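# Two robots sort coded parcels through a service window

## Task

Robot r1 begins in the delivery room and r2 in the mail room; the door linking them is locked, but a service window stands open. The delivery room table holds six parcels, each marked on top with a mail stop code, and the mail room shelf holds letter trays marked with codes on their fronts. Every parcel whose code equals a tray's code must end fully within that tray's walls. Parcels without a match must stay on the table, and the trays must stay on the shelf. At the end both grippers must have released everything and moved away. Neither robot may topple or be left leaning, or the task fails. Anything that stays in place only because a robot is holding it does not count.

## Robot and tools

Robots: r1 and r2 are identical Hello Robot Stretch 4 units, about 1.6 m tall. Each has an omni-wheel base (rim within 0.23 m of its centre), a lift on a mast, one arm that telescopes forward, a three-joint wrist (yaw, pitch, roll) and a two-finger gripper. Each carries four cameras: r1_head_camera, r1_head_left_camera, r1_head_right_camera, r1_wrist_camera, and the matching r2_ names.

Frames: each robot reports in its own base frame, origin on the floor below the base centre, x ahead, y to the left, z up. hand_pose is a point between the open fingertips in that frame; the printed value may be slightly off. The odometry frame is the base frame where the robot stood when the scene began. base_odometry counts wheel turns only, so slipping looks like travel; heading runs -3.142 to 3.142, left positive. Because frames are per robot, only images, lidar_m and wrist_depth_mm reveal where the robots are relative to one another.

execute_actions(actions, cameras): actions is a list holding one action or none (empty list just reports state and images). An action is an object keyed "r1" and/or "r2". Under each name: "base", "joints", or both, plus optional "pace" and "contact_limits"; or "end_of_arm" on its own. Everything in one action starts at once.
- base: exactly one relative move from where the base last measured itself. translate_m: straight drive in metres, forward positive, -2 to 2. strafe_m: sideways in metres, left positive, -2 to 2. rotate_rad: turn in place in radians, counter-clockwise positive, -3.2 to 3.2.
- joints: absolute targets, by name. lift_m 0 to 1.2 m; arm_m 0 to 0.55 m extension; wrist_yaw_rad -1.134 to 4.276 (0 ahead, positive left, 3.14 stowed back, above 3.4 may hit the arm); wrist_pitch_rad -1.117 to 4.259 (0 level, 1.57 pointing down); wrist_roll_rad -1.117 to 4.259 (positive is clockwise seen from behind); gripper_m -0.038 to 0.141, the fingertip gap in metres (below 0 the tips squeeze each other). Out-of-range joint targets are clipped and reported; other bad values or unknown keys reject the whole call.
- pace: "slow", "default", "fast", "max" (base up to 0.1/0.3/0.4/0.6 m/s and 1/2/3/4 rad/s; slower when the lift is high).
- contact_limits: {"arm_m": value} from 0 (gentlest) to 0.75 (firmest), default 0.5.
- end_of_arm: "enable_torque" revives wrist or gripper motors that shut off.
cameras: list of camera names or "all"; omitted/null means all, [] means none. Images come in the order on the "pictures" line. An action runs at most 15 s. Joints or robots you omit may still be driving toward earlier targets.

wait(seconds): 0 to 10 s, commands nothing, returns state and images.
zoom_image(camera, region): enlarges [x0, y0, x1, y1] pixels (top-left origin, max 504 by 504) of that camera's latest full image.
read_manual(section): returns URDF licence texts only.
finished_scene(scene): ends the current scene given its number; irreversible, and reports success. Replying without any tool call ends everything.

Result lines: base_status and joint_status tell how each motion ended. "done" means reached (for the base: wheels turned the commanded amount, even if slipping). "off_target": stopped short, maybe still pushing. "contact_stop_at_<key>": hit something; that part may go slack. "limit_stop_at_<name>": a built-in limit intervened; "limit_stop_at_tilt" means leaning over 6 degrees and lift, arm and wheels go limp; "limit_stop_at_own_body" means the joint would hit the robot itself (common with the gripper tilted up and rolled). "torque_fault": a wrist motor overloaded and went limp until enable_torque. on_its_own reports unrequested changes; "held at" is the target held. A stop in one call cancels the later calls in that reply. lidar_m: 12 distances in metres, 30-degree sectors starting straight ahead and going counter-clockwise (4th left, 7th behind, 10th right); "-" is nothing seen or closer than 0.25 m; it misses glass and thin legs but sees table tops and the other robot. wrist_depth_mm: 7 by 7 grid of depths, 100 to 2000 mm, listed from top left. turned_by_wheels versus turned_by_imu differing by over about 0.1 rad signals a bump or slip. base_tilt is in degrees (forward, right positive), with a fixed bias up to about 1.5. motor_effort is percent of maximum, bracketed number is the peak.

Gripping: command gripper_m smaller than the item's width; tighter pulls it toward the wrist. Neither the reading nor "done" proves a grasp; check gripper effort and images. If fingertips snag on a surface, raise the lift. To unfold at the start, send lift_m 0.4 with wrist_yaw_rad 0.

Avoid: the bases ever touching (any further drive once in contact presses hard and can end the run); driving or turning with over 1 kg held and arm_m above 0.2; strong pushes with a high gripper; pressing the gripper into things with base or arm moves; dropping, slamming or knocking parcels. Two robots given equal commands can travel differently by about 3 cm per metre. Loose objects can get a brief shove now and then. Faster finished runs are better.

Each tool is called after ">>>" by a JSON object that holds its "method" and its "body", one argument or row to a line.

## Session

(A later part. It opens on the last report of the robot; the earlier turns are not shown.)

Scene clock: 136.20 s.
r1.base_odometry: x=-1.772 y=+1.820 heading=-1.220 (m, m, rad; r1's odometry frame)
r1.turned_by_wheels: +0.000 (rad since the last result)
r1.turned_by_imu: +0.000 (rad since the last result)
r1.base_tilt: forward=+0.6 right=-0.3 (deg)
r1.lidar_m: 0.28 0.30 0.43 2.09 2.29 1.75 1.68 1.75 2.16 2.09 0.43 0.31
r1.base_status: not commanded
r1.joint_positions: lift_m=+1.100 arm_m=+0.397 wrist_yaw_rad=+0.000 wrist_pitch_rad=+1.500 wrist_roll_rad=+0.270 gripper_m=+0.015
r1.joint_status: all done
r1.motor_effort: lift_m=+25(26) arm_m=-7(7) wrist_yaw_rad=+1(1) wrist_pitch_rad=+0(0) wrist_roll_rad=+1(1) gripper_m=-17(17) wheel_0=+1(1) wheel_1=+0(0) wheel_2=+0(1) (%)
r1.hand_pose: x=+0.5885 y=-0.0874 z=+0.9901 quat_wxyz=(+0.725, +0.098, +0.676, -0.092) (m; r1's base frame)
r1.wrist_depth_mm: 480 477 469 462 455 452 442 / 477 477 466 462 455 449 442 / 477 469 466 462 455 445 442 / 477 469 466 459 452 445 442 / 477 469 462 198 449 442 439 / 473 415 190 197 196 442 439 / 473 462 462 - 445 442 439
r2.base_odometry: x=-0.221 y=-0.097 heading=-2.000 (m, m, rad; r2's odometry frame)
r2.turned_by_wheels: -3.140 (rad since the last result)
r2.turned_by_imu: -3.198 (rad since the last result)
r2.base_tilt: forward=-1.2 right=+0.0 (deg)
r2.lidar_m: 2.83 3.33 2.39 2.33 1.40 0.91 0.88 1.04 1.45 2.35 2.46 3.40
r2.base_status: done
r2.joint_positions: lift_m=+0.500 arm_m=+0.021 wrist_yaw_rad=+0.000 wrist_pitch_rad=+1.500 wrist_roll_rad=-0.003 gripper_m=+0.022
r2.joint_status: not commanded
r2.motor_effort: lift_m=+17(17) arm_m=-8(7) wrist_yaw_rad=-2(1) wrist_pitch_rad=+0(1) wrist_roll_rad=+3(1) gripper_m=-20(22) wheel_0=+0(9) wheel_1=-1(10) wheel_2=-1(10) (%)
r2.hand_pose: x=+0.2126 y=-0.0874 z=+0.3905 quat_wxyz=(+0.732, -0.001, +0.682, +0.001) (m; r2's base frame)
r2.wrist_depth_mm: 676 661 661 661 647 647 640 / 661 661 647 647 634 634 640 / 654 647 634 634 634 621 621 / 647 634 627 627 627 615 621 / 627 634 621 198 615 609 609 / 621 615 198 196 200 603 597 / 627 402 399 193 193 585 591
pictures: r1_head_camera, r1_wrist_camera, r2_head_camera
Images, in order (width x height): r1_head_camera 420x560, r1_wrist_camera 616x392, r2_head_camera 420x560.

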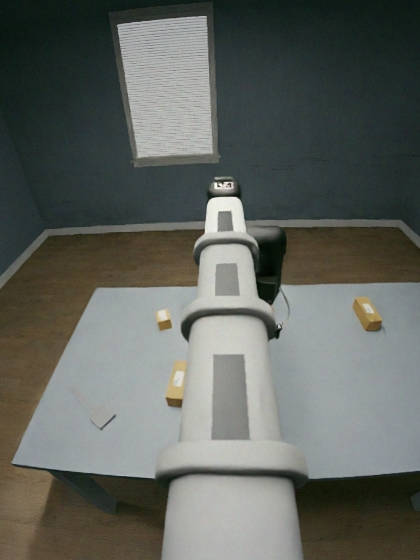

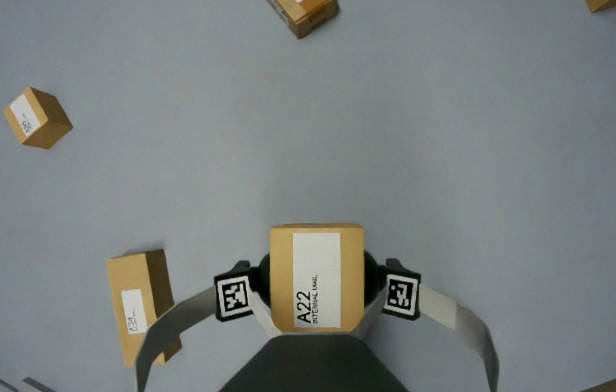

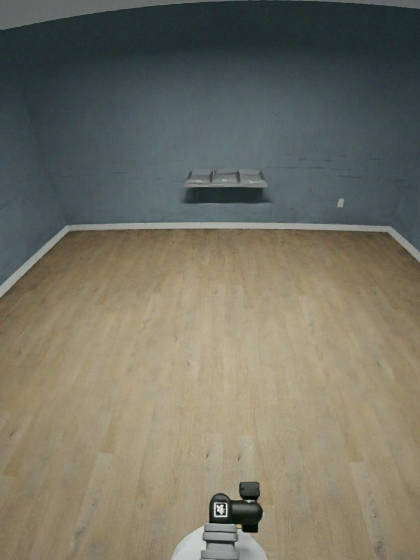

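>>> {"method": "execute_actions", "body": {
  "actions": [
    {"r1": {"joints": {"lift_m": 1.03, "arm_m": 0.55}}, "r2": {"base": {"translate_m": 1.9}, "pace": "max"}}
  ],
  "cameras": ["r1_wrist_camera", "r2_head_camera"]
}}

Scene clock: 142.07 s.
r1.base_odometry: x=-1.772 y=+1.820 heading=-1.220 (m, m, rad; r1's odometry frame)
r1.turned_by_wheels: +0.000 (rad since the last result)
r1.turned_by_imu: +0.000 (rad since the last result)
r1.base_tilt: forward=+0.7 right=-0.3 (deg)
r1.lidar_m: 0.28 0.32 0.44 2.11 2.28 1.74 1.68 1.75 2.17 2.09 0.43 0.31
r1.base_status: not commanded
r1.joint_positions: lift_m=+1.030 arm_m=+0.547 wrist_yaw_rad=+0.000 wrist_pitch_rad=+1.500 wrist_roll_rad=+0.270 gripper_m=+0.015
r1.joint_status: all done
joint sent to its limit — the command would take r1.arm_m past its upper limit, so that joint was sent only as far as its limit.
r1.motor_effort: lift_m=+16(25) arm_m=+7(8) wrist_yaw_rad=+0(0) wrist_pitch_rad=+1(0) wrist_roll_rad=+1(1) gripper_m=-15(16) wheel_0=+1(1) wheel_1=+0(0) wheel_2=+0(1) (%)
r1.hand_pose: x=+0.7381 y=-0.0874 z=+0.9208 quat_wxyz=(+0.725, +0.098, +0.676, -0.092) (m; r1's base frame)
r1.wrist_depth_mm: 407 402 397 392 387 379 377 / 407 402 394 340 384 379 377 / 404 399 394 389 384 377 375 / 404 399 394 387 382 377 373 / 402 399 392 198 379 377 370 / 402 397 190 197 196 375 370 / 402 397 392 - 379 373 370
r2.base_odometry: x=-1.012 y=-1.825 heading=-2.000 (m, m, rad; r2's odometry frame)
r2.turned_by_wheels: +0.000 (rad since the last result)
r2.turned_by_imu: +0.001 (rad since the last result)
r2.base_tilt: forward=-1.2 right=+0.0 (deg)
r2.lidar_m: 0.91 0.98 2.01 2.33 2.44 3.01 2.89 3.01 2.47 2.37 1.99 0.96
r2.base_status: done
r2.joint_positions: lift_m=+0.500 arm_m=+0.021 wrist_yaw_rad=+0.000 wrist_pitch_rad=+1.500 wrist_roll_rad=-0.003 gripper_m=+0.022
r2.joint_status: not commanded
r2.motor_effort: lift_m=+17(17) arm_m=-7(8) wrist_yaw_rad=-2(2) wrist_pitch_rad=+2(1) wrist_roll_rad=+0(0) gripper_m=-20(20) wheel_0=-1(9) wheel_1=-1(7) wheel_2=+2(13) (%)
r2.hand_pose: x=+0.2126 y=-0.0874 z=+0.3905 quat_wxyz=(+0.732, -0.001, +0.682, +0.001) (m; r2's base frame)
r2.wrist_depth_mm: 676 661 661 654 654 647 634 / 654 661 647 647 640 640 640 / 640 640 640 634 634 627 621 / 647 640 615 627 627 627 615 / 627 627 621 198 615 615 609 / 615 621 198 196 201 609 591 / 627 397 397 193 194 597 585
pictures: r1_wrist_camera, r2_head_camera
Images, in order (width x height): r1_wrist_camera 616x392, r2_head_camera 420x560.

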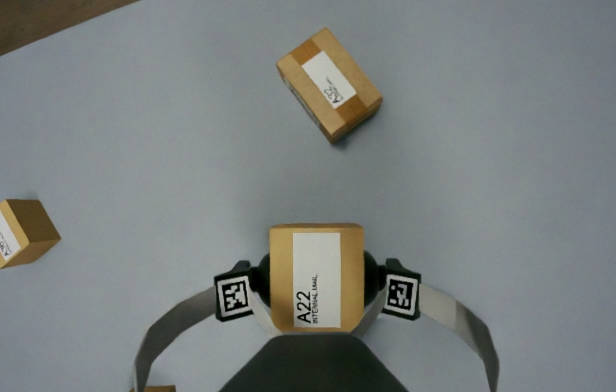

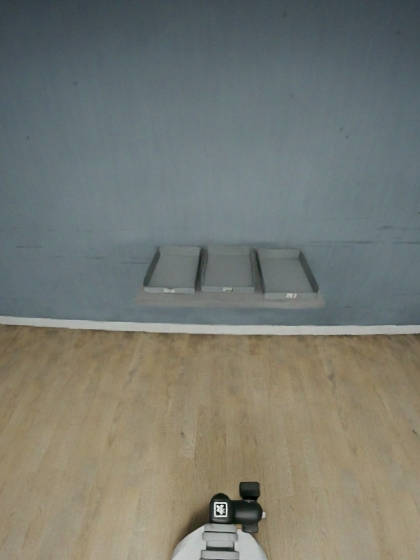

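>>> {"method": "zoom_image", "body": {
  "camera": "r1_wrist_camera",
  "region": [260, 10, 400, 150]
}}

Region (260, 10, 400, 150) of r1_wrist_camera's 616x392 image, scaled by 3.600.

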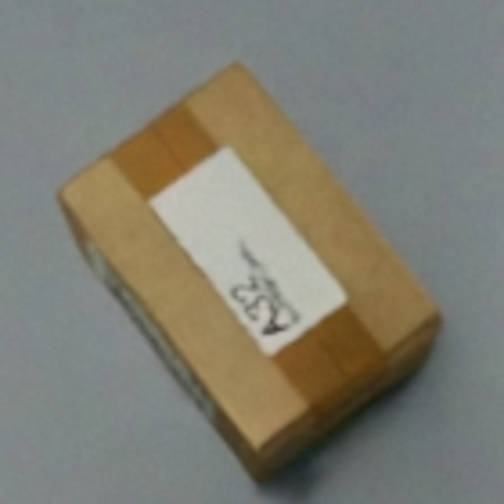

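>>> {"method": "execute_actions", "body": {
  "actions": [
    {"r1": {"joints": {"lift_m": 0.97}, "base": {"translate_m": 0.04}}, "r2": {"base": {"strafe_m": 0.35}, "joints": {"lift_m": 1.03}, "pace": "fast"}}
  ],
  "cameras": ["r1_wrist_camera", "r2_head_camera"]
}}

>>> {"method": "zoom_image", "body": {
  "camera": "r1_wrist_camera",
  "region": [250, 30, 410, 190]
}}

Scene clock: 145.73 s.
r1.base_odometry: x=-1.758 y=+1.782 heading=-1.220 (m, m, rad; r1's odometry frame)
r1.turned_by_wheels: +0.000 (rad since the last result)
r1.turned_by_imu: +0.000 (rad since the last result)
r1.base_tilt: forward=+0.7 right=-0.3 (deg)
r1.lidar_m: 0.25 0.27 0.36 2.11 2.24 1.80 1.72 1.80 2.17 2.07 0.37 0.26
r1.base_status: done
r1.joint_positions: lift_m=+0.970 arm_m=+0.547 wrist_yaw_rad=+0.000 wrist_pitch_rad=+1.500 wrist_roll_rad=+0.270 gripper_m=+0.015
r1.joint_status: all done
r1.motor_effort: lift_m=+16(16) arm_m=+7(7) wrist_yaw_rad=+0(0) wrist_pitch_rad=-1(0) wrist_roll_rad=+1(1) gripper_m=-18(15) wheel_0=-1(6) wheel_1=+0(5) wheel_2=+1(8) (%)
r1.hand_pose: x=+0.7381 y=-0.0874 z=+0.8608 quat_wxyz=(+0.725, +0.098, +0.676, -0.092) (m; r1's base frame)
r1.wrist_depth_mm: 345 340 334 330 325 322 317 / 342 338 334 278 324 322 317 / 342 338 334 329 324 320 317 / 342 336 332 327 324 319 315 / 340 336 330 198 320 317 315 / 338 334 190 197 196 317 314 / 338 334 329 - 320 315 314
r2.base_odometry: x=-0.693 y=-1.970 heading=-2.000 (m, m, rad; r2's odometry frame)
r2.turned_by_wheels: +0.000 (rad since the last result)
r2.turned_by_imu: +0.001 (rad since the last result)
r2.base_tilt: forward=-1.2 right=+0.0 (deg)
r2.lidar_m: 0.94 1.46 2.04 1.99 2.10 2.89 2.90 3.02 2.84 2.72 1.97 0.98
r2.base_status: done
r2.joint_positions: lift_m=+1.030 arm_m=+0.021 wrist_yaw_rad=+0.000 wrist_pitch_rad=+1.500 wrist_roll_rad=-0.003 gripper_m=+0.022
r2.joint_status: all done
r2.motor_effort: lift_m=+20(22) arm_m=-7(7) wrist_yaw_rad=-2(2) wrist_pitch_rad=+0(1) wrist_roll_rad=+1(0) gripper_m=-22(19) wheel_0=+2(10) wheel_1=-1(12) wheel_2=+0(2) (%)
r2.hand_pose: x=+0.2126 y=-0.0874 z=+0.9203 quat_wxyz=(+0.732, -0.001, +0.682, +0.001) (m; r2's base frame)
r2.wrist_depth_mm: 1255 1205 1229 1229 1229 1182 1182 / 1229 1229 1205 1205 1182 1182 1182 / 1229 1182 1205 1182 1160 1138 1160 / 1182 1160 1182 1160 1138 1138 1160 / 1182 1118 1160 199 1118 1118 1118 / 1160 1118 198 196 201 1118 1118 / 1205 1138 904 193 194 1098 1098
pictures: r1_wrist_camera, r2_head_camera
Images, in order (width x height): r1_wrist_camera 616x392, r2_head_camera 420x560.

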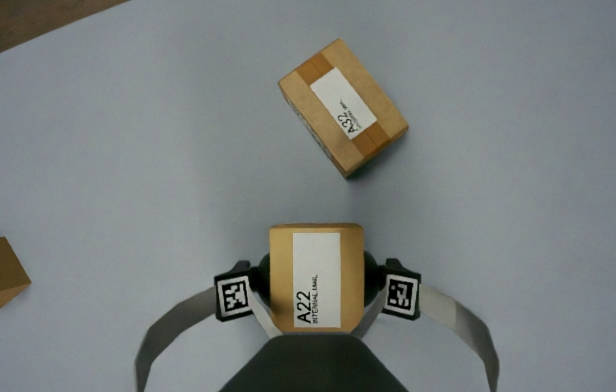

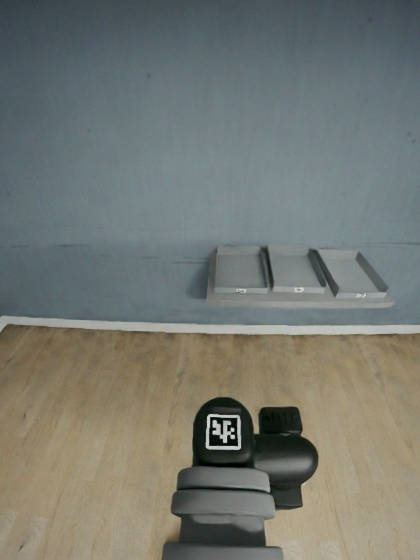

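Region (250, 30, 410, 190) of r1_wrist_camera's 616x392 image, scaled by 3.150.

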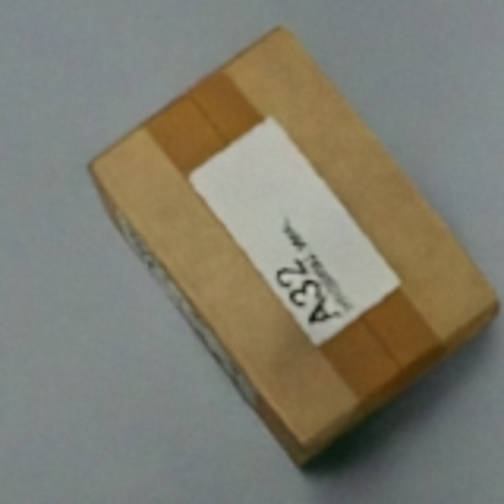

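>>> {"method": "execute_actions", "body": {
  "actions": [
    {"r1": {"joints": {"lift_m": 0.99, "arm_m": 0.47}, "base": {"strafe_m": 0.27}}, "r2": {"base": {"translate_m": 0.54}, "joints": {"arm_m": 0.43}, "pace": "fast"}}
  ],
  "cameras": ["r1_wrist_camera", "r2_wrist_camera", "r2_head_camera"]
}}

Scene clock: 150.77 s.
r1.base_odometry: x=-1.504 y=+1.875 heading=-1.220 (m, m, rad; r1's odometry frame)
r1.turned_by_wheels: +0.000 (rad since the last result)
r1.turned_by_imu: +0.000 (rad since the last result)
r1.base_tilt: forward=+0.7 right=-0.3 (deg)
r1.lidar_m: 0.25 0.28 0.35 1.85 2.00 1.80 1.72 1.80 2.43 1.01 0.37 0.27
r1.base_status: done
r1.joint_positions: lift_m=+0.990 arm_m=+0.471 wrist_yaw_rad=+0.000 wrist_pitch_rad=+1.500 wrist_roll_rad=+0.270 gripper_m=+0.015
r1.joint_status: all done
r1.motor_effort: lift_m=+26(27) arm_m=-7(9) wrist_yaw_rad=+0(0) wrist_pitch_rad=+0(0) wrist_roll_rad=+0(1) gripper_m=-16(16) wheel_0=+1(6) wheel_1=-1(8) wheel_2=+1(0) (%)
r1.hand_pose: x=+0.6625 y=-0.0874 z=+0.8801 quat_wxyz=(+0.725, +0.098, +0.676, -0.092) (m; r1's base frame)
r1.wrist_depth_mm: 366 362 353 349 343 342 338 / 364 357 353 349 343 340 336 / 362 357 312 349 343 340 334 / 359 357 351 347 343 338 334 / 362 355 349 198 342 338 334 / 359 353 190 197 196 336 332 / 357 353 349 - 287 336 330
r2.base_odometry: x=-0.918 y=-2.461 heading=-2.000 (m, m, rad; r2's odometry frame)
r2.turned_by_wheels: +0.000 (rad since the last result)
r2.turned_by_imu: +0.001 (rad since the last result)
r2.base_tilt: forward=-1.2 right=-0.1 (deg)
r2.lidar_m: 0.40 0.90 1.27 1.98 2.07 2.85 3.47 3.56 2.84 2.73 0.59 0.43
r2.base_status: done
r2.joint_positions: lift_m=+1.030 arm_m=+0.429 wrist_yaw_rad=+0.000 wrist_pitch_rad=+1.500 wrist_roll_rad=-0.003 gripper_m=+0.022
r2.joint_status: all done
r2.motor_effort: lift_m=+20(20) arm_m=+7(8) wrist_yaw_rad=-3(1) wrist_pitch_rad=+1(3) wrist_roll_rad=-1(0) gripper_m=-21(20) wheel_0=+2(6) wheel_1=+0(6) wheel_2=+1(12) (%)
r2.hand_pose: x=+0.6200 y=-0.0874 z=+0.9203 quat_wxyz=(+0.732, -0.001, +0.682, +0.001) (m; r2's base frame)
r2.wrist_depth_mm: 452 449 389 384 379 377 357 / 640 627 399 397 394 355 392 / 1118 1042 394 394 389 373 384 / 1182 1182 389 387 384 368 379 / 1160 1182 387 199 379 355 375 / 1138 1182 196 196 202 349 370 / 1138 334 370 193 193 315 366
pictures: r1_wrist_camera, r2_head_camera, r2_wrist_camera
Images, in order (width x height): r1_wrist_camera 616x392, r2_head_camera 420x560, r2_wrist_camera 616x392.

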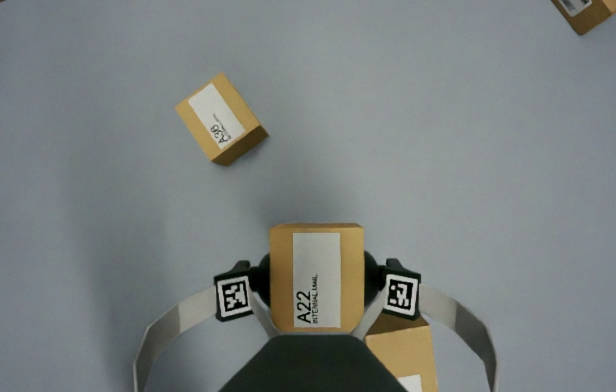

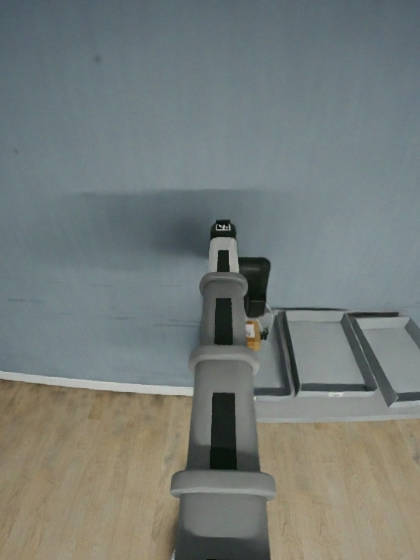

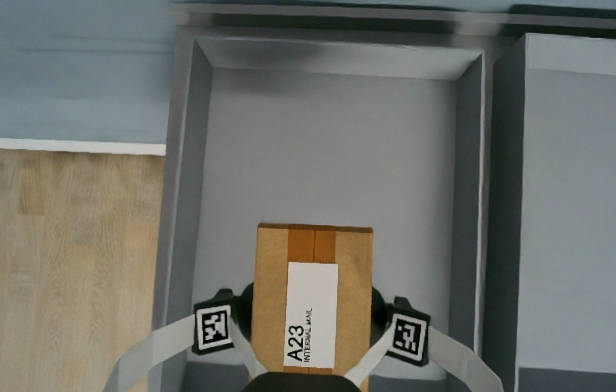

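>>> {"method": "zoom_image", "body": {
  "camera": "r1_wrist_camera",
  "region": [160, 60, 290, 190]
}}

>>> {"method": "execute_actions", "body": {
  "actions": [
    {"r1": {"joints": {"lift_m": 0.955}}, "r2": {"joints": {"lift_m": 0.913}}}
  ],
  "cameras": ["r1_wrist_camera", "r2_wrist_camera"]
}}

Region (160, 60, 290, 190) of r1_wrist_camera's 616x392 image, scaled by 3.877.

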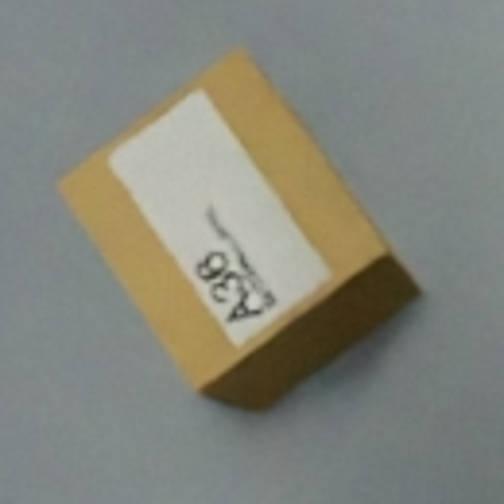

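Scene clock: 152.87 s.
r1.base_odometry: x=-1.504 y=+1.875 heading=-1.220 (m, m, rad; r1's odometry frame)
r1.turned_by_wheels: +0.000 (rad since the last result)
r1.turned_by_imu: +0.000 (rad since the last result)
r1.base_tilt: forward=+0.7 right=-0.3 (deg)
r1.lidar_m: 0.25 0.28 0.38 1.85 1.99 1.79 1.72 1.79 2.45 1.03 0.36 0.27
r1.base_status: not commanded
r1.joint_positions: lift_m=+0.955 arm_m=+0.471 wrist_yaw_rad=+0.000 wrist_pitch_rad=+1.500 wrist_roll_rad=+0.270 gripper_m=+0.015
r1.joint_status: all done
r1.motor_effort: lift_m=+16(25) arm_m=-7(7) wrist_yaw_rad=+0(0) wrist_pitch_rad=+0(1) wrist_roll_rad=+1(1) gripper_m=-15(18) wheel_0=+1(0) wheel_1=-2(2) wheel_2=+0(0) (%)
r1.hand_pose: x=+0.6625 y=-0.0874 z=+0.8458 quat_wxyz=(+0.725, +0.098, +0.676, -0.092) (m; r1's base frame)
r1.wrist_depth_mm: 329 324 319 315 310 306 303 / 327 324 268 314 310 306 303 / 327 322 290 314 310 304 301 / 325 322 317 312 309 304 300 / 325 320 315 198 307 304 301 / 324 319 190 197 196 301 300 / 322 317 315 - 254 301 298
r2.base_odometry: x=-0.918 y=-2.461 heading=-2.000 (m, m, rad; r2's odometry frame)
r2.turned_by_wheels: +0.000 (rad since the last result)
r2.turned_by_imu: +0.001 (rad since the last result)
r2.base_tilt: forward=-1.2 right=+0.0 (deg)
r2.lidar_m: 0.41 0.91 1.28 1.97 2.07 2.84 3.49 3.57 2.84 2.73 0.57 0.43
r2.base_status: not commanded
r2.joint_positions: lift_m=+0.913 arm_m=+0.429 wrist_yaw_rad=+0.000 wrist_pitch_rad=+1.500 wrist_roll_rad=-0.003 gripper_m=+0.022
r2.joint_status: all done
r2.motor_effort: lift_m=+16(19) arm_m=+8(7) wrist_yaw_rad=-2(3) wrist_pitch_rad=+0(2) wrist_roll_rad=-1(1) gripper_m=-23(21) wheel_0=+2(2) wheel_1=+0(0) wheel_2=+1(1) (%)
r2.hand_pose: x=+0.6200 y=-0.0874 z=+0.8036 quat_wxyz=(+0.732, -0.001, +0.682, +0.001) (m; r2's base frame)
r2.wrist_depth_mm: 452 268 285 283 281 276 239 / 647 272 281 279 278 276 236 / 1042 262 277 276 273 272 232 / 1060 265 273 271 271 267 229 / 1042 255 271 199 264 264 224 / 1025 257 198 196 200 259 221 / 1008 216 262 193 193 236 216
pictures: r1_wrist_camera, r2_wrist_camera
Images, in order (width x height): r1_wrist_camera 616x392, r2_wrist_camera 616x392.

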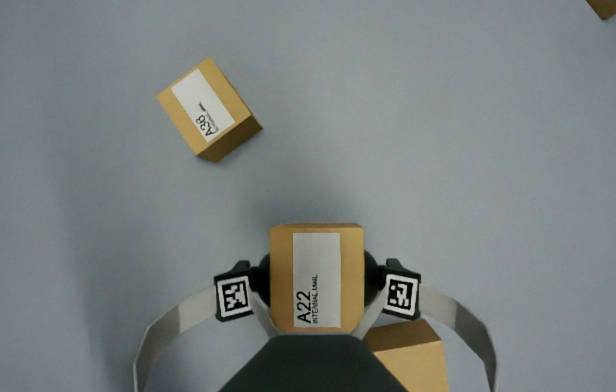

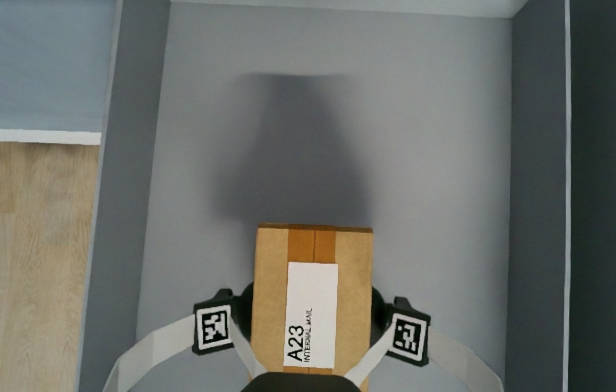

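>>> {"method": "execute_actions", "body": {
  "actions": [
    {"r1": {"joints": {"lift_m": 1.08}, "pace": "fast"}, "r2": {"joints": {"gripper_m": 0.09}}}
  ],
  "cameras": ["r2_wrist_camera", "r1_head_camera"]
}}

Scene clock: 154.63 s.
r1.base_odometry: x=-1.504 y=+1.875 heading=-1.220 (m, m, rad; r1's odometry frame)
r1.turned_by_wheels: +0.000 (rad since the last result)
r1.turned_by_imu: +0.000 (rad since the last result)
r1.base_tilt: forward=+0.7 right=-0.4 (deg)
r1.lidar_m: 0.25 0.28 0.37 1.83 1.99 1.79 1.72 1.78 2.43 1.00 0.37 0.28
r1.base_status: not commanded
r1.joint_positions: lift_m=+1.080 arm_m=+0.471 wrist_yaw_rad=+0.000 wrist_pitch_rad=+1.500 wrist_roll_rad=+0.270 gripper_m=+0.015
r1.joint_status: all done
r1.motor_effort: lift_m=+25(26) arm_m=-7(7) wrist_yaw_rad=+1(1) wrist_pitch_rad=+0(1) wrist_roll_rad=+1(1) gripper_m=-16(14) wheel_0=+0(1) wheel_1=-1(1) wheel_2=+1(1) (%)
r1.hand_pose: x=+0.6625 y=-0.0874 z=+0.9701 quat_wxyz=(+0.725, +0.098, +0.676, -0.092) (m; r1's base frame)
r1.wrist_depth_mm: 459 455 449 442 436 430 379 / 459 452 449 439 433 430 424 / 459 452 445 439 433 427 421 / 455 452 442 436 430 427 421 / 452 449 442 198 427 424 421 / 455 449 190 197 196 421 418 / 452 445 439 - 377 421 421
r2.base_odometry: x=-0.918 y=-2.461 heading=-2.000 (m, m, rad; r2's odometry frame)
r2.turned_by_wheels: +0.000 (rad since the last result)
r2.turned_by_imu: +0.000 (rad since the last result)
r2.base_tilt: forward=-1.2 right=+0.0 (deg)
r2.lidar_m: 0.40 0.90 1.24 1.98 2.09 2.85 3.48 3.56 2.84 2.74 0.60 0.42
r2.base_status: not commanded
r2.joint_positions: lift_m=+0.913 arm_m=+0.429 wrist_yaw_rad=+0.000 wrist_pitch_rad=+1.500 wrist_roll_rad=-0.003 gripper_m=+0.090
r2.joint_status: all done
r2.motor_effort: lift_m=+16(16) arm_m=+7(8) wrist_yaw_rad=-2(2) wrist_pitch_rad=+0(0) wrist_roll_rad=-1(0) gripper_m=+0(20) wheel_0=+1(2) wheel_1=+0(0) wheel_2=+1(1) (%)
r2.hand_pose: x=+0.6200 y=-0.0874 z=+0.8036 quat_wxyz=(+0.732, -0.001, +0.682, +0.001) (m; r2's base frame)
r2.wrist_depth_mm: 455 268 286 282 281 277 238 / 634 274 281 278 277 276 236 / 1042 262 278 274 274 271 232 / 1060 265 274 273 271 267 228 / 1060 255 270 219 266 263 225 / 1025 258 216 215 219 260 220 / 1025 230 263 152 257 253 216
pictures: r1_head_camera, r2_wrist_camera
Images, in order (width x height): r1_head_camera 420x560, r2_wrist_camera 616x392.

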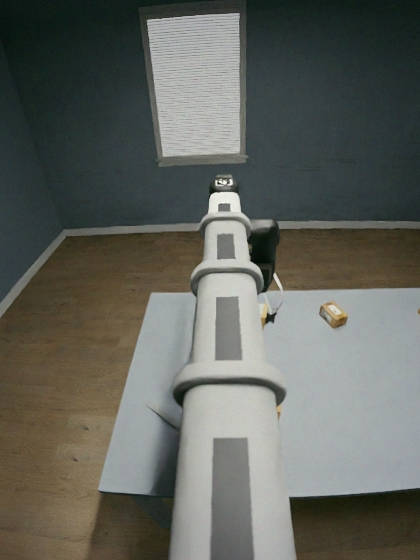

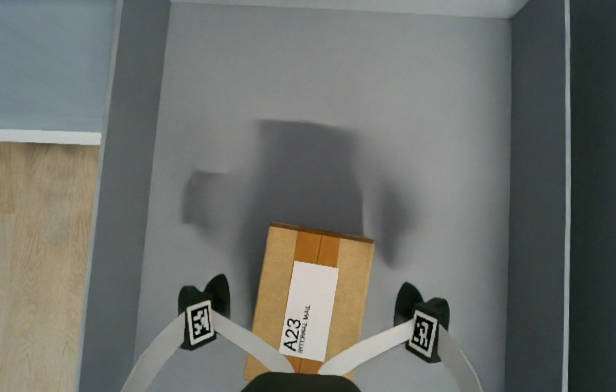

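>>> {"method": "execute_actions", "body": {
  "actions": [
    {"r1": {"joints": {"arm_m": 0.02}, "base": {"translate_m": -0.25}, "pace": "fast"}, "r2": {"joints": {"lift_m": 1.04}, "pace": "fast"}}
  ],
  "cameras": ["r2_wrist_camera"]
}}

Scene clock: 159.63 s.
r1.base_odometry: x=-1.590 y=+2.110 heading=-1.220 (m, m, rad; r1's odometry frame)
r1.turned_by_wheels: +0.000 (rad since the last result)
r1.turned_by_imu: +0.000 (rad since the last result)
r1.base_tilt: forward=+0.7 right=-0.3 (deg)
r1.lidar_m: 0.49 0.53 1.91 1.89 1.97 1.54 1.47 1.53 2.10 2.34 0.74 0.52
r1.base_status: done
r1.joint_positions: lift_m=+1.080 arm_m=+0.021 wrist_yaw_rad=+0.000 wrist_pitch_rad=+1.501 wrist_roll_rad=+0.270 gripper_m=+0.015
r1.joint_status: all done
r1.motor_effort: lift_m=+25(25) arm_m=-7(10) wrist_yaw_rad=+2(1) wrist_pitch_rad=-1(2) wrist_roll_rad=+1(1) gripper_m=-17(16) wheel_0=+1(5) wheel_1=+1(8) wheel_2=+0(11) (%)
r1.hand_pose: x=+0.2123 y=-0.0874 z=+0.9701 quat_wxyz=(+0.725, +0.098, +0.676, -0.092) (m; r1's base frame)
r1.wrist_depth_mm: 462 455 1229 1255 1205 1182 1182 / 484 1229 1229 1205 1205 1182 1182 / 1281 1255 1229 1205 1182 1182 1182 / 1281 1255 1229 1205 1182 1205 1160 / 1255 1229 1229 198 1160 1182 1160 / 1255 1229 190 197 196 1182 1160 / 1255 1229 1229 - 1182 1160 1160
r2.base_odometry: x=-0.918 y=-2.461 heading=-2.000 (m, m, rad; r2's odometry frame)
r2.turned_by_wheels: +0.000 (rad since the last result)
r2.turned_by_imu: +0.001 (rad since the last result)
r2.base_tilt: forward=-1.3 right=+0.0 (deg)
r2.lidar_m: 0.40 0.90 1.26 1.98 2.06 2.85 3.48 3.56 2.84 2.73 0.59 0.42
r2.base_status: not commanded
r2.joint_positions: lift_m=+1.040 arm_m=+0.429 wrist_yaw_rad=+0.000 wrist_pitch_rad=+1.500 wrist_roll_rad=-0.003 gripper_m=+0.090
r2.joint_status: all done
r2.motor_effort: lift_m=+20(21) arm_m=+7(7) wrist_yaw_rad=-3(2) wrist_pitch_rad=+0(1) wrist_roll_rad=+0(1) gripper_m=+0(1) wheel_0=+1(1) wheel_1=+0(0) wheel_2=+1(1) (%)
r2.hand_pose: x=+0.6200 y=-0.0874 z=+0.9303 quat_wxyz=(+0.732, -0.001, +0.682, +0.001) (m; r2's base frame)
r2.wrist_depth_mm: 452 445 397 397 394 387 379 / 647 627 410 404 402 384 402 / 1098 1042 404 410 402 379 397 / 1182 1182 402 399 394 368 394 / 1182 1182 397 343 389 362 387 / 1160 1160 219 340 389 349 379 / 1182 1138 384 153 379 340 375
pictures: r2_wrist_camera
Images, in order (width x height): r2_wrist_camera 616x392.

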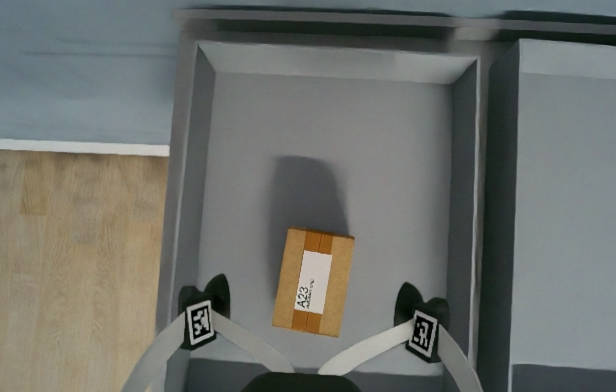

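>>> {"method": "execute_actions", "body": {
  "actions": [
    {"r1": {"joints": {"lift_m": 0.5}, "base": {"rotate_rad": 1.085}, "pace": "fast"}, "r2": {"joints": {"arm_m": 0.02}, "base": {"translate_m": -0.45}, "pace": "fast"}}
  ],
  "cameras": ["r1_head_camera", "r2_head_camera"]
}}

Scene clock: 163.07 s.
r1.base_odometry: x=-1.590 y=+2.110 heading=-0.135 (m, m, rad; r1's odometry frame)
r1.turned_by_wheels: +1.085 (rad since the last result)
r1.turned_by_imu: +1.086 (rad since the last result)
r1.base_tilt: forward=+0.7 right=-0.3 (deg)
r1.lidar_m: 1.88 1.92 1.99 1.53 1.47 1.57 2.21 2.35 0.71 0.52 0.49 0.54
r1.base_status: done
r1.joint_positions: lift_m=+0.500 arm_m=+0.021 wrist_yaw_rad=+0.000 wrist_pitch_rad=+1.500 wrist_roll_rad=+0.270 gripper_m=+0.015
r1.joint_status: all done
r1.motor_effort: lift_m=+16(24) arm_m=-7(7) wrist_yaw_rad=+0(1) wrist_pitch_rad=-2(1) wrist_roll_rad=+0(0) gripper_m=-16(18) wheel_0=-1(3) wheel_1=-1(4) wheel_2=-2(5) (%)
r1.hand_pose: x=+0.2124 y=-0.0874 z=+0.3908 quat_wxyz=(+0.725, +0.098, +0.676, -0.092) (m; r1's base frame)
r1.wrist_depth_mm: 661 647 640 627 621 615 603 / 647 647 640 627 621 615 603 / 654 647 627 627 615 609 603 / 654 640 634 627 615 609 603 / 647 634 627 198 615 609 597 / 647 634 190 197 196 603 597 / 640 634 410 - 402 597 591
r2.base_odometry: x=-0.731 y=-2.052 heading=-2.000 (m, m, rad; r2's odometry frame)
r2.turned_by_wheels: +0.000 (rad since the last result)
r2.turned_by_imu: +0.001 (rad since the last result)
r2.base_tilt: forward=-1.3 right=-0.1 (deg)
r2.lidar_m: 0.84 1.38 1.88 1.99 2.09 2.82 2.99 3.12 2.81 2.73 1.83 0.88
r2.base_status: done
r2.joint_positions: lift_m=+1.040 arm_m=+0.021 wrist_yaw_rad=+0.000 wrist_pitch_rad=+1.500 wrist_roll_rad=-0.003 gripper_m=+0.090
r2.joint_status: all done
r2.motor_effort: lift_m=+20(20) arm_m=-7(9) wrist_yaw_rad=-1(3) wrist_pitch_rad=-1(1) wrist_roll_rad=-3(1) gripper_m=+1(4) wheel_0=-3(10) wheel_1=+0(5) wheel_2=+1(13) (%)
r2.hand_pose: x=+0.2125 y=-0.0874 z=+0.9303 quat_wxyz=(+0.732, -0.001, +0.682, +0.001) (m; r2's base frame)
r2.wrist_depth_mm: 1229 1229 1255 1255 1229 1205 1182 / 1229 1229 1182 1229 1182 1182 1182 / 1205 1229 1182 1182 1182 1182 1160 / 1229 1182 1160 1182 1160 1138 1138 / 1182 1160 1160 1138 1160 1098 1118 / 1160 1160 220 946 960 1118 1098 / 1138 1138 917 152 1118 1098 1118
pictures: r1_head_camera, r2_head_camera
Images, in order (width x height): r1_head_camera 420x560, r2_head_camera 420x560.

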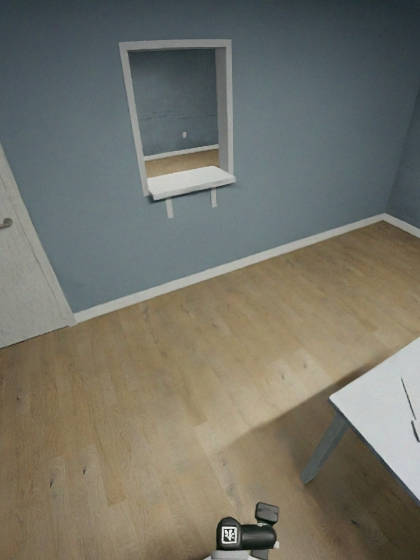

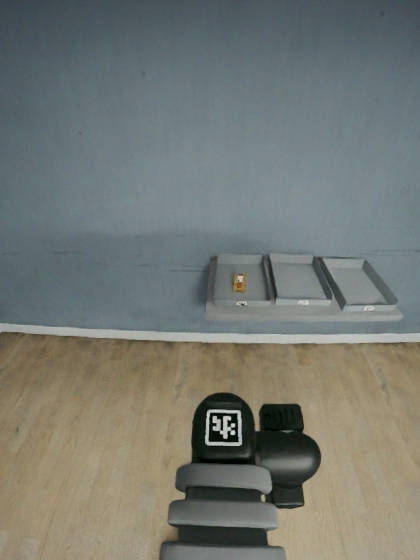

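>>> {"method": "execute_actions", "body": {
  "actions": [
    {"r1": {"joints": {"lift_m": 1.12}, "base": {"translate_m": 1.52}, "pace": "max"}, "r2": {"joints": {"lift_m": 0.5}, "base": {"rotate_rad": -2.965}, "pace": "fast"}}
  ],
  "cameras": ["r1_head_camera", "r2_head_camera"]
}}

Scene clock: 168.63 s.
r1.base_odometry: x=-0.084 y=+1.905 heading=-0.135 (m, m, rad; r1's odometry frame)
r1.turned_by_wheels: +0.000 (rad since the last result)
r1.turned_by_imu: +0.002 (rad since the last result)
r1.base_tilt: forward=+0.7 right=-0.3 (deg)
r1.lidar_m: 0.50 0.47 0.51 0.89 2.17 2.31 3.30 1.00 1.06 2.62 2.04 0.82
r1.base_status: done
r1.joint_positions: lift_m=+1.120 arm_m=+0.021 wrist_yaw_rad=+0.000 wrist_pitch_rad=+1.500 wrist_roll_rad=+0.270 gripper_m=+0.015
r1.joint_status: all done
r1.motor_effort: lift_m=+24(29) arm_m=-7(7) wrist_yaw_rad=+1(1) wrist_pitch_rad=+0(0) wrist_roll_rad=+0(0) gripper_m=-17(14) wheel_0=-1(5) wheel_1=+0(2) wheel_2=+1(13) (%)
r1.hand_pose: x=+0.2124 y=-0.0874 z=+1.0102 quat_wxyz=(+0.725, +0.098, +0.676, -0.092) (m; r1's base frame)
r1.wrist_depth_mm: 362 591 788 1138 1255 1229 1205 / 397 691 976 1255 1255 1255 1205 / 647 854 1281 1255 1229 1229 1205 / 788 1118 1281 1255 1229 1205 1205 / 1008 1281 1281 198 1229 1229 1205 / 1308 1281 190 197 196 1205 1182 / 1281 1255 1255 - 1255 1205 1205
r2.base_odometry: x=-0.731 y=-2.052 heading=+1.319 (m, m, rad; r2's odometry frame)
r2.turned_by_wheels: -2.965 (rad since the last result)
r2.turned_by_imu: -3.018 (rad since the last result)
r2.base_tilt: forward=-1.3 right=+0.0 (deg)
r2.lidar_m: 2.85 3.30 2.76 2.72 1.04 0.87 0.84 1.50 1.99 1.99 2.20 2.99
r2.base_status: done
r2.joint_positions: lift_m=+0.500 arm_m=+0.021 wrist_yaw_rad=+0.000 wrist_pitch_rad=+1.500 wrist_roll_rad=-0.003 gripper_m=+0.090
r2.joint_status: all done
r2.motor_effort: lift_m=+16(18) arm_m=-8(7) wrist_yaw_rad=-1(1) wrist_pitch_rad=+0(2) wrist_roll_rad=+2(2) gripper_m=-4(3) wheel_0=+3(7) wheel_1=+0(7) wheel_2=+1(8) (%)
r2.hand_pose: x=+0.2126 y=-0.0874 z=+0.3906 quat_wxyz=(+0.732, -0.001, +0.682, +0.001) (m; r2's base frame)
r2.wrist_depth_mm: 683 661 654 647 647 647 640 / 661 647 654 640 647 634 627 / 654 640 647 640 634 634 621 / 640 634 634 621 627 621 609 / 634 621 621 621 609 609 609 / 615 627 220 404 459 615 591 / 615 399 399 153 397 591 597
pictures: r1_head_camera, r2_head_camera
Images, in order (width x height): r1_head_camera 420x560, r2_head_camera 420x560.

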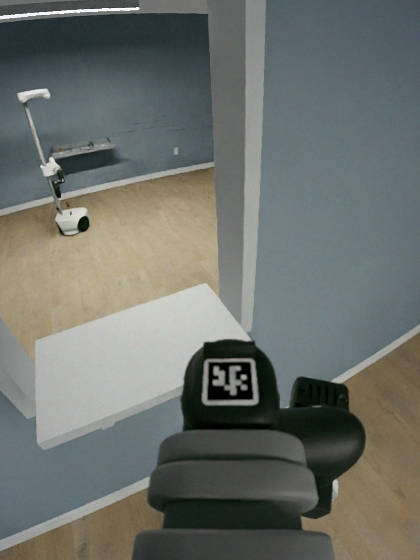

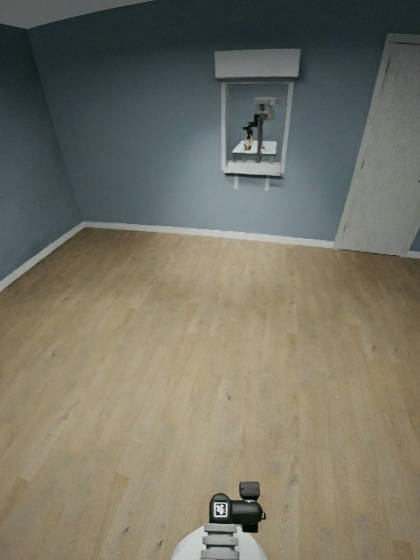

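>>> {"method": "execute_actions", "body": {
  "actions": [
    {"r1": {"joints": {"lift_m": 1.075, "arm_m": 0.46, "wrist_roll_rad": 0.0}, "base": {"rotate_rad": 0.455}}, "r2": {"base": {"translate_m": 2.0}, "pace": "max"}}
  ],
  "cameras": ["r1_head_camera", "r1_wrist_camera", "r2_head_camera"]
}}

Scene clock: 178.40 s.
r1.base_odometry: x=-0.084 y=+1.905 heading=+0.320 (m, m, rad; r1's odometry frame)
r1.turned_by_wheels: +0.455 (rad since the last result)
r1.turned_by_imu: +0.455 (rad since the last result)
r1.base_tilt: forward=+0.7 right=-0.3 (deg)
r1.lidar_m: 0.46 0.51 0.85 2.10 2.26 3.03 1.01 1.03 2.66 2.55 0.87 0.49
r1.base_status: done
r1.joint_positions: lift_m=+1.075 arm_m=+0.459 wrist_yaw_rad=+0.000 wrist_pitch_rad=+1.500 wrist_roll_rad=+0.000 gripper_m=+0.015
r1.joint_status: all done
r1.motor_effort: lift_m=+17(24) arm_m=+7(7) wrist_yaw_rad=+0(0) wrist_pitch_rad=+0(1) wrist_roll_rad=-1(3) gripper_m=-16(16) wheel_0=+0(3) wheel_1=+0(4) wheel_2=+0(6) (%)
r1.hand_pose: x=+0.6501 y=-0.0874 z=+0.9658 quat_wxyz=(+0.732, +0.000, +0.682, +0.000) (m; r1's base frame)
r1.wrist_depth_mm: 1255 304 300 298 294 293 291 / 304 301 300 297 294 291 290 / 303 300 298 296 293 290 289 / 303 300 297 294 293 289 287 / 301 300 296 198 291 289 286 / 300 297 190 197 196 286 286 / 300 297 294 - 289 286 286
r2.base_odometry: x=-0.232 y=-0.116 heading=+1.319 (m, m, rad; r2's odometry frame)
r2.turned_by_wheels: +0.000 (rad since the last result)
r2.turned_by_imu: +0.002 (rad since the last result)
r2.base_tilt: forward=-1.2 right=+0.0 (deg)
r2.lidar_m: 0.88 1.14 1.84 2.35 2.66 3.26 3.26 2.87 2.36 2.30 1.23 0.90
r2.base_status: done
r2.joint_positions: lift_m=+0.500 arm_m=+0.021 wrist_yaw_rad=+0.000 wrist_pitch_rad=+1.500 wrist_roll_rad=-0.003 gripper_m=+0.090
r2.joint_status: not commanded
r2.motor_effort: lift_m=+16(17) arm_m=-7(8) wrist_yaw_rad=-1(2) wrist_pitch_rad=-3(1) wrist_roll_rad=+0(2) gripper_m=-2(2) wheel_0=+1(9) wheel_1=-1(7) wheel_2=+2(14) (%)
r2.hand_pose: x=+0.2126 y=-0.0874 z=+0.3906 quat_wxyz=(+0.732, -0.001, +0.682, +0.001) (m; r2's base frame)
r2.wrist_depth_mm: 676 661 654 647 640 640 647 / 661 654 647 647 640 640 634 / 647 640 647 627 634 634 615 / 647 640 627 627 615 621 603 / 640 627 621 615 615 609 615 / 634 621 219 404 462 603 597 / 621 404 397 153 397 597 591
pictures: r1_head_camera, r1_wrist_camera, r2_head_camera
Images, in order (width x height): r1_head_camera 420x560, r1_wrist_camera 616x392, r2_head_camera 420x560.

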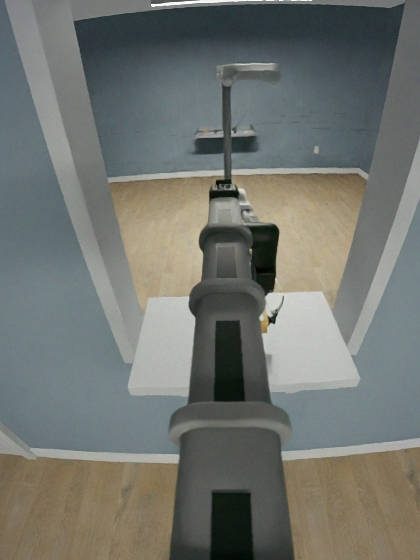

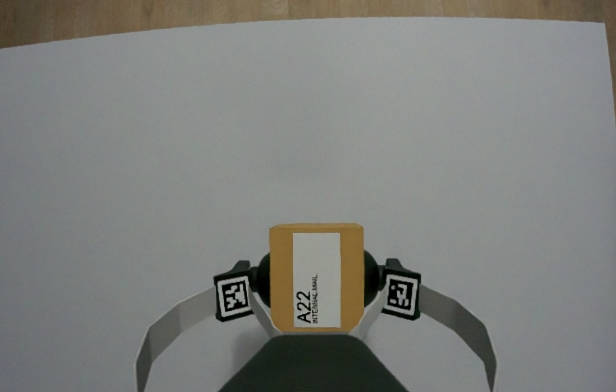

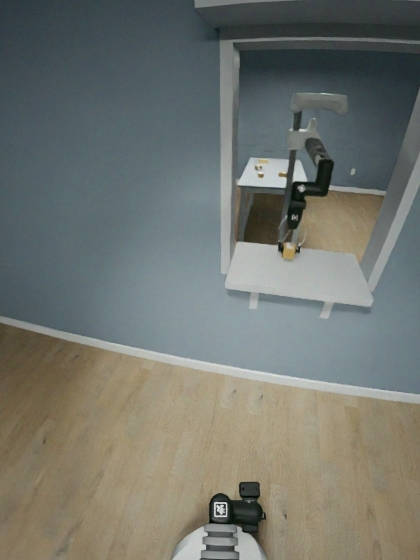

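>>> {"method": "execute_actions", "body": {
  "actions": [
    {"r1": {"joints": {"lift_m": 1.041}}, "r2": {"base": {"rotate_rad": -0.18}, "joints": {"lift_m": 1.11, "gripper_m": 0.11}, "pace": "fast"}}
  ],
  "cameras": ["r1_wrist_camera", "r2_head_camera"]
}}

Scene clock: 181.60 s.
r1.base_odometry: x=-0.084 y=+1.905 heading=+0.320 (m, m, rad; r1's odometry frame)
r1.turned_by_wheels: +0.000 (rad since the last result)
r1.turned_by_imu: +0.000 (rad since the last result)
r1.base_tilt: forward=+0.6 right=-0.3 (deg)
r1.lidar_m: 0.46 0.50 0.82 2.11 2.25 3.04 1.01 1.04 2.64 2.54 0.89 0.52
r1.base_status: not commanded
r1.joint_positions: lift_m=+1.041 arm_m=+0.459 wrist_yaw_rad=+0.000 wrist_pitch_rad=+1.500 wrist_roll_rad=+0.000 gripper_m=+0.015
r1.joint_status: all done
r1.motor_effort: lift_m=+16(18) arm_m=+7(7) wrist_yaw_rad=-1(0) wrist_pitch_rad=+1(0) wrist_roll_rad=-1(0) gripper_m=-17(15) wheel_0=-1(0) wheel_1=+0(0) wheel_2=-1(0) (%)
r1.hand_pose: x=+0.6501 y=-0.0874 z=+0.9318 quat_wxyz=(+0.732, +0.000, +0.682, +0.000) (m; r1's base frame)
r1.wrist_depth_mm: 271 268 266 263 260 258 - / 270 267 264 263 260 257 255 / 268 266 264 262 259 257 255 / 267 266 263 260 257 255 254 / 267 265 262 198 257 255 254 / 265 264 190 197 196 253 252 / 265 263 260 - 255 252 -
r2.base_odometry: x=-0.232 y=-0.116 heading=+1.139 (m, m, rad; r2's odometry frame)
r2.turned_by_wheels: -0.180 (rad since the last result)
r2.turned_by_imu: -0.182 (rad since the last result)
r2.base_tilt: forward=-1.3 right=+0.0 (deg)
r2.lidar_m: 0.88 1.04 1.47 2.35 2.44 3.38 3.32 3.32 2.41 2.34 1.43 0.94
r2.base_status: done
r2.joint_positions: lift_m=+1.110 arm_m=+0.021 wrist_yaw_rad=+0.000 wrist_pitch_rad=+1.500 wrist_roll_rad=-0.003 gripper_m=+0.110
r2.joint_status: all done
r2.motor_effort: lift_m=+20(21) arm_m=-7(8) wrist_yaw_rad=-1(2) wrist_pitch_rad=-1(1) wrist_roll_rad=+0(0) gripper_m=+0(1) wheel_0=+1(7) wheel_1=-1(8) wheel_2=-1(8) (%)
r2.hand_pose: x=+0.2126 y=-0.0874 z=+1.0003 quat_wxyz=(+0.732, -0.001, +0.682, +0.001) (m; r2's base frame)
r2.wrist_depth_mm: 1308 1308 1308 1336 1308 1281 1281 / 1336 1281 1281 1281 1336 1255 1281 / 1308 1281 1281 1255 1281 1229 1281 / 1281 1281 1255 1229 1255 1229 1182 / 1281 1255 1255 1229 1205 1229 1229 / 1229 1229 1008 991 1182 1205 1182 / 1229 1182 991 154 1205 1182 1160
pictures: r1_wrist_camera, r2_head_camera
Images, in order (width x height): r1_wrist_camera 616x392, r2_head_camera 420x560.

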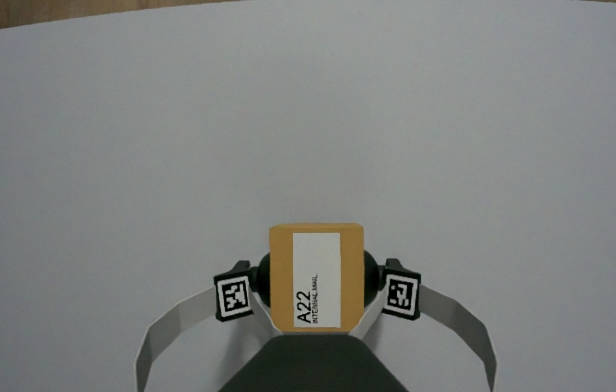

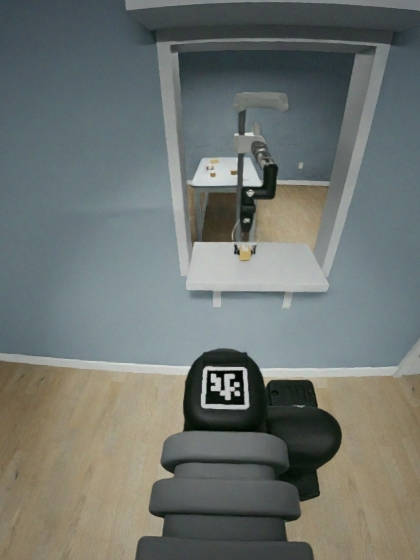

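>>> {"method": "execute_actions", "body": {
  "actions": [
    {"r1": {"joints": {"gripper_m": 0.12}}, "r2": {"base": {"translate_m": 0.41}, "pace": "fast"}}
  ],
  "cameras": ["r1_wrist_camera", "r2_head_camera"]
}}

Scene clock: 184.67 s.
r1.base_odometry: x=-0.084 y=+1.905 heading=+0.320 (m, m, rad; r1's odometry frame)
r1.turned_by_wheels: +0.000 (rad since the last result)
r1.turned_by_imu: +0.000 (rad since the last result)
r1.base_tilt: forward=+0.7 right=-0.3 (deg)
r1.lidar_m: 0.47 0.50 0.83 2.12 2.25 3.03 1.00 1.03 2.63 2.55 0.88 0.50
r1.base_status: not commanded
r1.joint_positions: lift_m=+1.041 arm_m=+0.459 wrist_yaw_rad=+0.000 wrist_pitch_rad=+1.500 wrist_roll_rad=+0.000 gripper_m=+0.120
r1.joint_status: all done
r1.motor_effort: lift_m=+16(16) arm_m=+7(7) wrist_yaw_rad=+0(0) wrist_pitch_rad=+0(1) wrist_roll_rad=-1(1) gripper_m=-1(16) wheel_0=-1(0) wheel_1=-1(1) wheel_2=+0(0) (%)
r1.hand_pose: x=+0.6501 y=-0.0874 z=+0.9318 quat_wxyz=(+0.732, +0.000, +0.682, +0.000) (m; r1's base frame)
r1.wrist_depth_mm: 270 268 266 264 260 259 - / 270 267 265 262 260 258 255 / 268 266 264 260 258 257 255 / 267 265 263 260 258 255 254 / 266 265 262 210 256 255 253 / 265 264 259 208 255 253 252 / 265 263 259 - 255 253 -
r2.base_odometry: x=-0.060 y=+0.257 heading=+1.139 (m, m, rad; r2's odometry frame)
r2.turned_by_wheels: +0.000 (rad since the last result)
r2.turned_by_imu: +0.000 (rad since the last result)
r2.base_tilt: forward=-1.2 right=-0.1 (deg)
r2.lidar_m: 0.48 0.52 0.88 2.35 2.44 3.37 3.76 3.35 2.46 2.32 0.86 0.53
r2.base_status: done
r2.joint_positions: lift_m=+1.110 arm_m=+0.021 wrist_yaw_rad=+0.000 wrist_pitch_rad=+1.500 wrist_roll_rad=-0.003 gripper_m=+0.110
r2.joint_status: not commanded
r2.motor_effort: lift_m=+20(20) arm_m=-8(7) wrist_yaw_rad=-2(2) wrist_pitch_rad=+0(1) wrist_roll_rad=-1(1) gripper_m=-3(1) wheel_0=+2(8) wheel_1=+0(6) wheel_2=+0(8) (%)
r2.hand_pose: x=+0.2126 y=-0.0874 z=+1.0003 quat_wxyz=(+0.732, -0.001, +0.682, +0.001) (m; r2's base frame)
r2.wrist_depth_mm: 750 759 732 715 707 683 661 / 1098 1060 1025 991 976 946 904 / 1281 1281 1281 1255 1229 1255 1182 / 1281 1255 1255 1255 1255 1229 1255 / 1255 1229 1255 1205 1255 1229 1205 / 1229 1229 1008 991 1182 1205 1205 / 1182 1229 991 154 1160 1205 1160
pictures: r1_wrist_camera, r2_head_camera
Images, in order (width x height): r1_wrist_camera 616x392, r2_head_camera 420x560.

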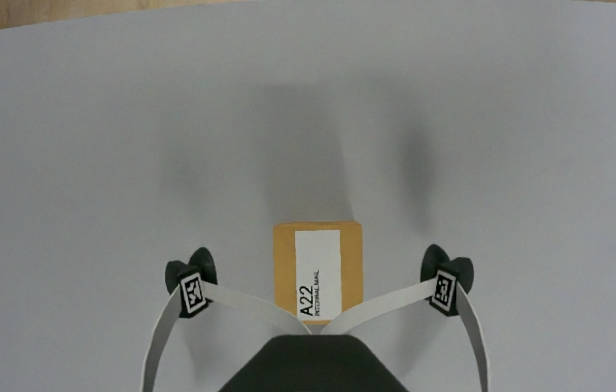

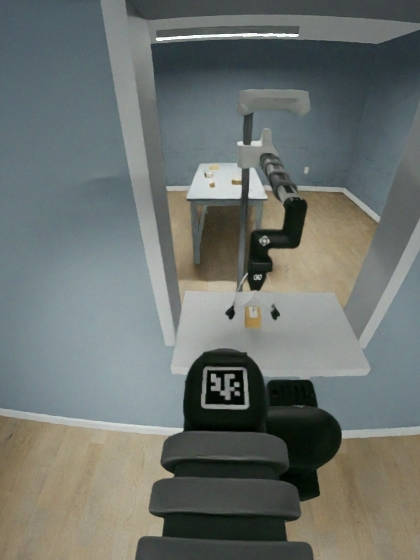

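>>> {"method": "execute_actions", "body": {
  "actions": [
    {"r1": {"joints": {"lift_m": 1.12, "arm_m": 0.02}, "base": {"translate_m": -0.15}, "pace": "fast"}, "r2": {"joints": {"arm_m": 0.46}, "contact_limits": {"arm_m": 0.2}}}
  ],
  "cameras": ["r1_head_camera", "r2_wrist_camera", "r2_head_camera"]
}}

Scene clock: 192.27 s.
r1.base_odometry: x=-0.227 y=+1.858 heading=+0.320 (m, m, rad; r1's odometry frame)
r1.turned_by_wheels: +0.000 (rad since the last result)
r1.turned_by_imu: +0.000 (rad since the last result)
r1.base_tilt: forward=+0.7 right=-0.3 (deg)
r1.lidar_m: 0.62 0.65 1.03 2.18 2.24 3.01 0.87 0.91 2.64 2.56 1.09 0.65
r1.base_status: done
r1.joint_positions: lift_m=+1.120 arm_m=+0.021 wrist_yaw_rad=+0.000 wrist_pitch_rad=+1.501 wrist_roll_rad=+0.000 gripper_m=+0.120
r1.joint_status: all done
r1.motor_effort: lift_m=+24(27) arm_m=-7(8) wrist_yaw_rad=+2(0) wrist_pitch_rad=-1(3) wrist_roll_rad=-1(1) gripper_m=+0(0) wheel_0=+2(7) wheel_1=+1(10) wheel_2=-3(9) (%)
r1.hand_pose: x=+0.2124 y=-0.0874 z=+1.0101 quat_wxyz=(+0.732, +0.000, +0.682, +0.000) (m; r1's base frame)
r1.wrist_depth_mm: 991 1025 1042 1060 1060 1078 1078 / 1308 1281 1255 1255 1255 1229 1229 / 1308 1281 1281 1255 1229 1229 1229 / 1308 1281 1255 1255 1229 1255 1229 / 1281 1281 1255 1025 1255 1229 1229 / 1281 1255 1025 1025 1229 1205 1205 / 1281 1281 1229 - 1205 1229 1205
r2.base_odometry: x=-0.060 y=+0.257 heading=+1.139 (m, m, rad; r2's odometry frame)
r2.turned_by_wheels: +0.000 (rad since the last result)
r2.turned_by_imu: +0.001 (rad since the last result)
r2.base_tilt: forward=-1.2 right=+0.0 (deg)
r2.lidar_m: 0.47 0.51 0.86 2.34 2.45 3.38 3.77 3.33 2.45 2.30 0.86 0.52
r2.base_status: not commanded
r2.joint_positions: lift_m=+1.110 arm_m=+0.459 wrist_yaw_rad=+0.000 wrist_pitch_rad=+1.500 wrist_roll_rad=-0.003 gripper_m=+0.110
r2.joint_status: all done
r2.motor_effort: lift_m=+19(20) arm_m=+8(9) wrist_yaw_rad=-2(2) wrist_pitch_rad=-1(1) wrist_roll_rad=-1(1) gripper_m=-2(0) wheel_0=+2(2) wheel_1=+0(0) wheel_2=+0(0) (%)
r2.contact_limits: arm_m 0.2
r2.hand_pose: x=+0.6500 y=-0.0874 z=+1.0003 quat_wxyz=(+0.732, -0.001, +0.682, +0.001) (m; r2's base frame)
r2.wrist_depth_mm: 1308 351 1281 1160 1078 1229 1255 / 1308 349 345 343 338 336 338 / 345 343 338 338 336 334 334 / 336 338 336 332 330 329 327 / 334 332 330 327 324 324 320 / 332 329 325 325 322 320 319 / 329 324 320 154 315 315 314
pictures: r1_head_camera, r2_head_camera, r2_wrist_camera
Images, in order (width x height): r1_head_camera 420x560, r2_head_camera 420x560, r2_wrist_camera 616x392.

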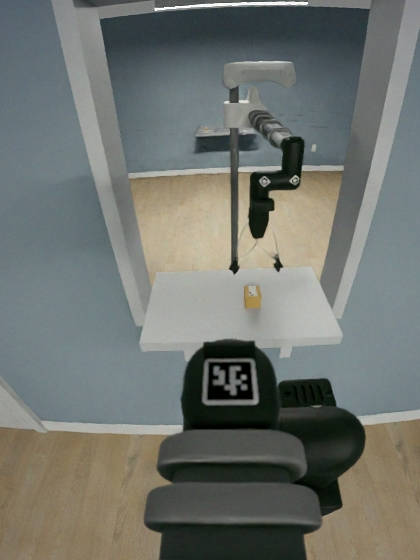

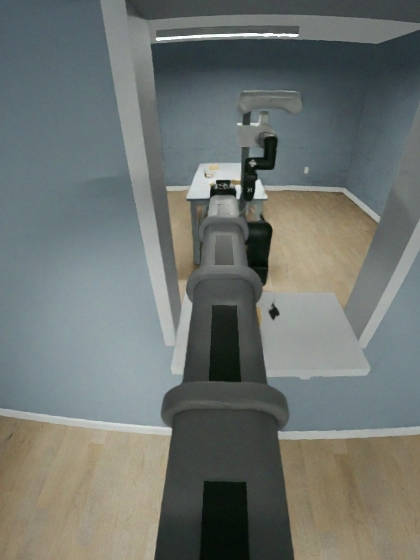

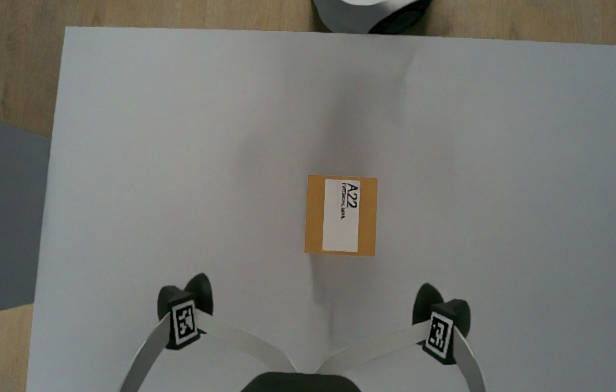

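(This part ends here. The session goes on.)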